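# Close the plate incubator door until it latches

## Task

Close the INCUBATOR plate incubator's door far enough that its latch keeps it shut by itself; it is not done if the door stays closed only because the robot is holding it. Afterwards release the door and pull the gripper away.

## Robot and tools

Robot: one arm with a two-finger parallel gripper and one camera, cam_wrist (616x616 pixels), mounted on the wrist. The fingers extend along the gripper's +z axis and close along its y axis. The reported hand point sits between the finger pads, roughly 1 cm short of the fingertips.

Scene frame: the origin lies on the table top directly beneath the arm's base. +z is up, and +y is to the left when facing along +x. The base may be tilted. Results report end_effector_position in metres and end_effector_quat_wxyz in this frame. The printed position can be slightly wrong, more so at long reach.

Joints: waist, shoulder, elbow, wrist pitch, wrist yaw, wrist roll, in radians. Ranges: waist -2.618 to 3.054, shoulder 0.000 to 3.142, elbow 0.000 to 3.142, wrist pitch -1.571 to 1.571, wrist yaw -1.571 to 1.571, wrist roll -2.094 to 2.094. The Joint positions and Joint velocities lines list these six, then the finger pad gap in m (or m/s). Joint torques follow the same six-joint order. Each has a fixed per-unit offset and scale plus noise, is nonzero even in free air, and friction can mask or fake a load.

Row format (used by both execute_actions and move): 7 numbers, each in [-1, 1], ordered dx, dy, dz, rx, ry, rz, opening. The first six are an offset, not a pose. They are measured from the gripper's measured pose at the start of the action, expressed in the gripper's own axes. 1.0 equals 0.6 m of translation or 180 degrees of rotation, and rx, ry, rz together form one rotation vector. opening is absolute, not an offset: +1 means fully open (0.094 m) and -1 means closed.

execute_actions(actions): a list of actions run in order. Each action is a table of up to 15 rows, and each row lasts one control step (1/30 s). If a table has fewer than 15 rows, its last row is held for the remaining steps. Every row is an offset from that action's starting measured pose, not from the previous row. For the first action in a call, the start is the last pose reported in this scene. An empty list just returns the current state and images. Results also list step readings, and HELD marks steps that were held back.

move(target, speed, blocking): target is a single row as above, offset from the pose in the last result that showed one. The gripper travels in a straight line for 0.5 to 10 s, and anything longer is cut off at 10 s. It rotates the shorter way. speed is in m/s, from 0.002 to 0.5 (default 0.25), and rotation is capped at twice that value in rad/s. The path does not slow for obstacles. The arm can lag behind, drift off the line, or overshoot the speed, especially near full reach. Faster contact hits harder, and a target set further beyond the contact presses harder. The opening is sent when the move starts. The result adds a move: line giving the ending (done, off_target, moving, held, fault) and the distance to target. limits=paced means the command was clipped. limits=held means some steps were blocked, after which the arm may jump fast. With blocking=false the result comes back after 0.5 s. Until a result shows the move has ended, use wait(0) or stop; other motion calls are refused in the meantime.

wait(seconds): 0 to 10 s. The arm keeps its last command, and a running move carries on. stop(): brakes a running move; it needs room to stop, more at high speed, and the fingers do not halt. zoom_image(camera, region): camera is cam_wrist, region is [x0, y0, x1, y1] in pixels from the top-left, at most 504x504. finished_scene(scene): scene is 1 or 2. It ends that scene for good, reports success, and gives the next task. Replying without any tool call ends everything.

Motion limits: on each step the command is clipped to 70 mm and 16 degrees from the measured pose. Afterwards the arm goes no further than that clipped pose, so a distant target needs several actions. Position wins over orientation when both cannot be met. Joint friction can leave the gripper up to about 31 mm from the commanded spot, so very small moves may do nothing. Because offsets come from the measured pose, repeating a small offset into a rigid surface does not push harder, but into something that yields it keeps advancing. Hand target shows the pose currently being driven toward. A pose unreachable line means the clearance check (which counts the base mount as part of the arm) altered or blocked the command.

Gripping: grip_measured is the measured opening on the command scale, with an offset of up to about 1 mm that is fixed for the scene. To hold something, command about 0.03 below grip_measured; a smaller margin grips more gently. Pad force is about 50 to 62 N and lower on thin parts. A held part may occasionally be tugged.

Safety: avoid drops, slams, hard impacts and heavy pushing, and never knock anything off the table, since that ends the scene. Let the latch hold the door, then open the fingers and back away. Holding loads heats the motors, and this continues while you think. MOTOR HOT appears from 75 °C, 90 °C stops the arm for 10 s, and at 100 °C the arm goes limp and falls. Shorter, smoother, low-effort motion is better.

Each tool is called after ">>>" in YAML: its name, and indented under it one key for each argument.

## Session

>>> execute_actions:
  actions: []

Scene clock: 0.00 s.
end_effector_position=(+0.3778, +0.3098, +0.3645) grip_measured=+1.000 end_effector_quat_wxyz=(+0.319, -0.462, +0.788, -0.251)
Joint positions: [ 1.045  2.559  1.648 -0.458  1.155 -0.411  0.094]
Joint velocities: [ 0.007 -0.007 -0.012  0.051 -0.066 -0.051  0.   ]
Joint torques (N m, as the arm reports them, + toward a larger angle): no reading
Motor temperatures (°C, as the motors report them): [29 27 30 29 29 25]
Hand target: +0.378, +0.310, +0.365; +0.319, -0.462, +0.788, -0.251

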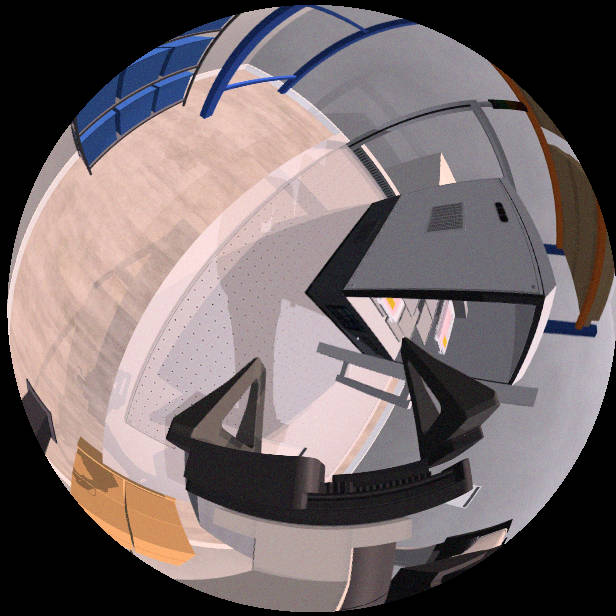

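>>> move:
  target: [0.127,-0.235,-0.344,0.039,-0.127,0.353,-1]

Scene clock: 4.07 s.
end_effector_position=(+0.2763, +0.1983, +0.5717) grip_measured=-0.987 end_effector_quat_wxyz=(+0.567, -0.005, +0.824, -0.003)
Joint positions: [ 1.391  1.882  1.273 -0.658  1.411  0.699  0.001]
Joint velocities: [-0.012  0.061  0.037 -0.081 -0.037  0.125  0.   ]
Joint torques (N m, as the arm reports them, + toward a larger angle): [ 3.28 -4.66 10.89  1.39  0.44  0.05]
Motor temperatures (°C, as the motors report them): [29 29 31 30 29 25]
Hand target: +0.275, +0.202, +0.577; +0.571, -0.003, +0.821, -0.002
Off the commanded pose: 0.008 m, 1 deg.
move: done

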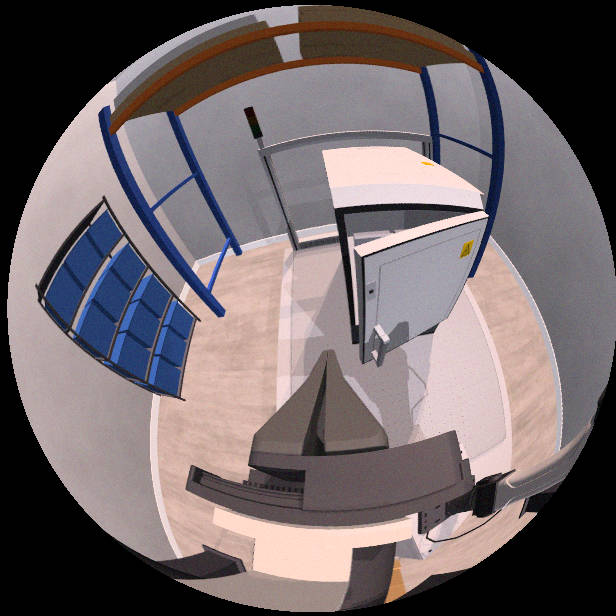

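>>> move:
  target: [0.28,-0.30,0.153,0,0,0,-1]

Scene clock: 7.10 s.
end_effector_position=(+0.3037, +0.0174, +0.3914) grip_measured=-0.987 end_effector_quat_wxyz=(+0.576, -0.002, +0.817, -0.002)
Joint positions: [ 0.742  1.217  0.062  0.953  0.853 -0.402  0.001]
Joint velocities: [-0.017  0.012 -0.022  0.051 -0.037  0.066  0.   ]
Joint torques (N m, as the arm reports them, + toward a larger angle): [ 0.74 -0.53  5.34  2.07 -0.44 -0.09]
Motor temperatures (°C, as the motors report them): [29 29 31 31 29 25]
Hand target: +0.302, +0.017, +0.387; +0.575, -0.006, +0.818, -0.004
Off the commanded pose: 0.007 m, 1 deg.
move: done; limits=paced

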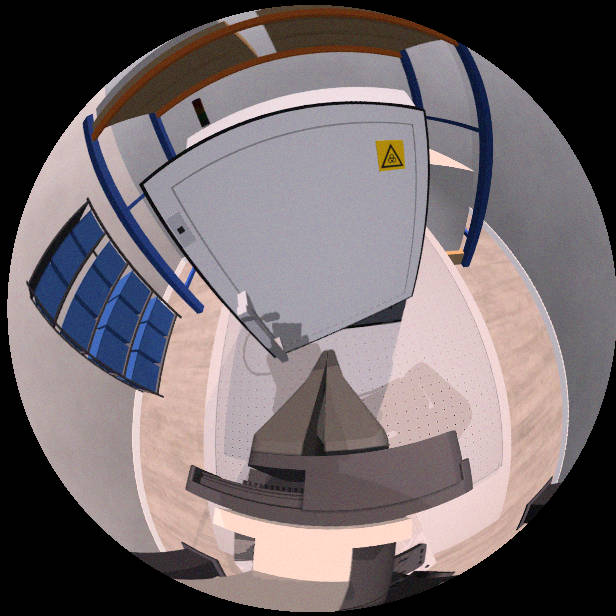

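>>> move:
  target: [-0.11,0.09,0.31,0,0,0,-1]
  speed: 0.07

Scene clock: 10.73 s.
end_effector_position=(+0.4944, +0.0679, +0.3869) grip_measured=-0.987 end_effector_quat_wxyz=(+0.571, -0.004, +0.821, -0.004)
Joint positions: [ 0.478  1.94   0.792  0.976  0.6   -0.464  0.001]
Joint velocities: [-0.012  0.017 -0.002 -0.037  0.007 -0.037 -0.   ]
Joint torques (N m, as the arm reports them, + toward a larger angle): [ 4.34 -7.62  8.81  1.94 -0.43 -0.09]
Motor temperatures (°C, as the motors report them): [29 29 32 32 29 25]
Hand target: +0.502, +0.068, +0.391; +0.577, -0.002, +0.817, -0.003
Off the commanded pose: 0.009 m, 1 deg.
move: done

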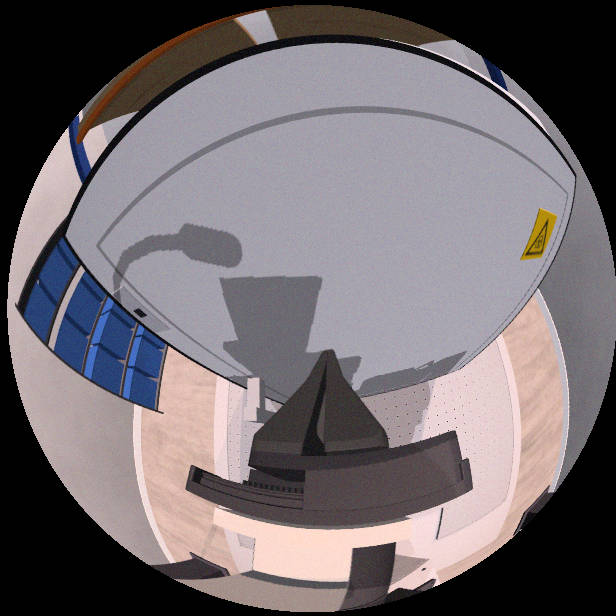

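>>> move:
  target: [-0.05,0.04,0.14,0,0,0,-1]
  speed: 0.04

Scene clock: 13.90 s.
end_effector_position=(+0.5181, +0.1078, +0.3285) grip_measured=-0.987 end_effector_quat_wxyz=(+0.464, -0.096, +0.880, -0.030)
Joint positions: [ 0.469  2.117  1.056  0.587  0.644 -0.473  0.001]
Joint velocities: [-0.002 -0.002  0.012 -0.022 -0.022 -0.095  0.002]
Joint torques (N m, as the arm reports them, + toward a larger angle): [  3.47 -10.57  16.06   3.79  -1.05  -0.15]
Motor temperatures (°C, as the motors report them): [29 29 34 34 29 25]
Hand target: +0.567, +0.082, +0.389; +0.558, -0.017, +0.830, -0.012
Off the commanded pose: 0.088 m, 18 deg; position and orientation clipped at the last step of the last action.
move: off_target; limits=paced

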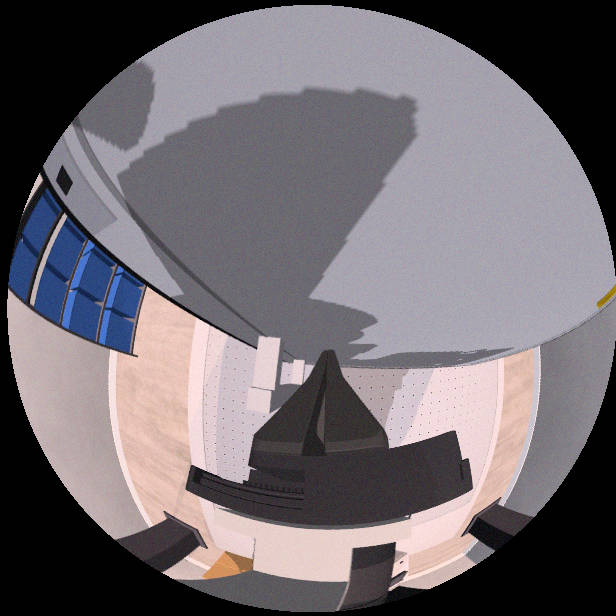

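>>> move:
  target: [0,0.12,-0.25,0,-0.05,0,-1]
  speed: 0.15

Scene clock: 15.87 s.
end_effector_position=(+0.3880, +0.1792, +0.3972) grip_measured=-0.987 end_effector_quat_wxyz=(+0.522, -0.112, +0.845, -0.027)
Joint positions: [ 0.882  1.988  0.735  0.758  0.95  -0.352  0.001]
Joint velocities: [-0.022  0.012  0.002  0.007 -0.051 -0.007 -0.001]
Joint torques (N m, as the arm reports them, + toward a larger angle): [ 4.37 -9.    5.29  2.22 -0.07  0.02]
Motor temperatures (°C, as the motors report them): [29 30 34 34 29 25]
Hand target: +0.386, +0.175, +0.404; +0.530, -0.098, +0.842, -0.023
Off the commanded pose: 0.009 m, 2 deg.
move: done

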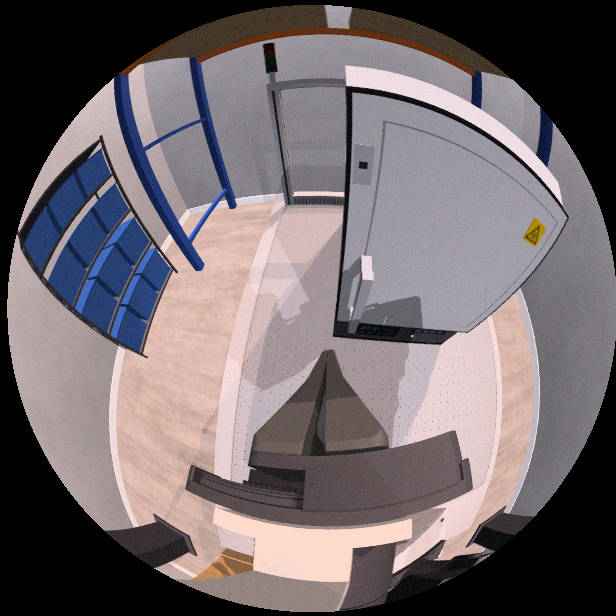

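>>> move:
  target: [0,0.17,0,0,0,0,-1]

>>> zoom_image:
  camera: "cam_wrist"
  region: [320,40,600,380]

Scene clock: 17.17 s.
end_effector_position=(+0.3697, +0.2759, +0.3717) grip_measured=-0.987 end_effector_quat_wxyz=(+0.515, -0.125, +0.848, -0.031)
Joint positions: [ 1.019  2.337  0.995  0.698  1.061 -0.214  0.001]
Joint velocities: [ 0.012 -0.017 -0.002 -0.022 -0.037  0.037 -0.001]
Joint torques (N m, as the arm reports them, + toward a larger angle): [ 4.93 -9.88  9.58  1.86  0.03  0.06]
Motor temperatures (°C, as the motors report them): [29 30 34 34 29 25]
Hand target: +0.374, +0.279, +0.381; +0.521, -0.112, +0.846, -0.026
Off the commanded pose: 0.010 m, 2 deg.
move: done

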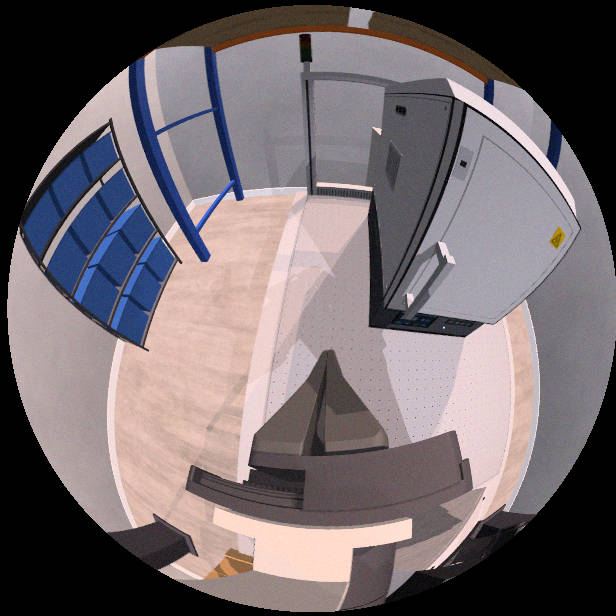

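Region (320, 40, 600, 380) of cam_wrist's 616x616 image, scaled by 1.482, with more detail than that image has; it fills the left 415 columns of this view, and the rest is white.

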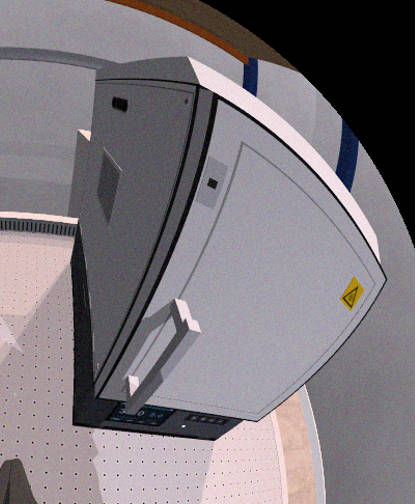

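>>> finished_scene:
  scene: 2

The scene is finished: the task was done.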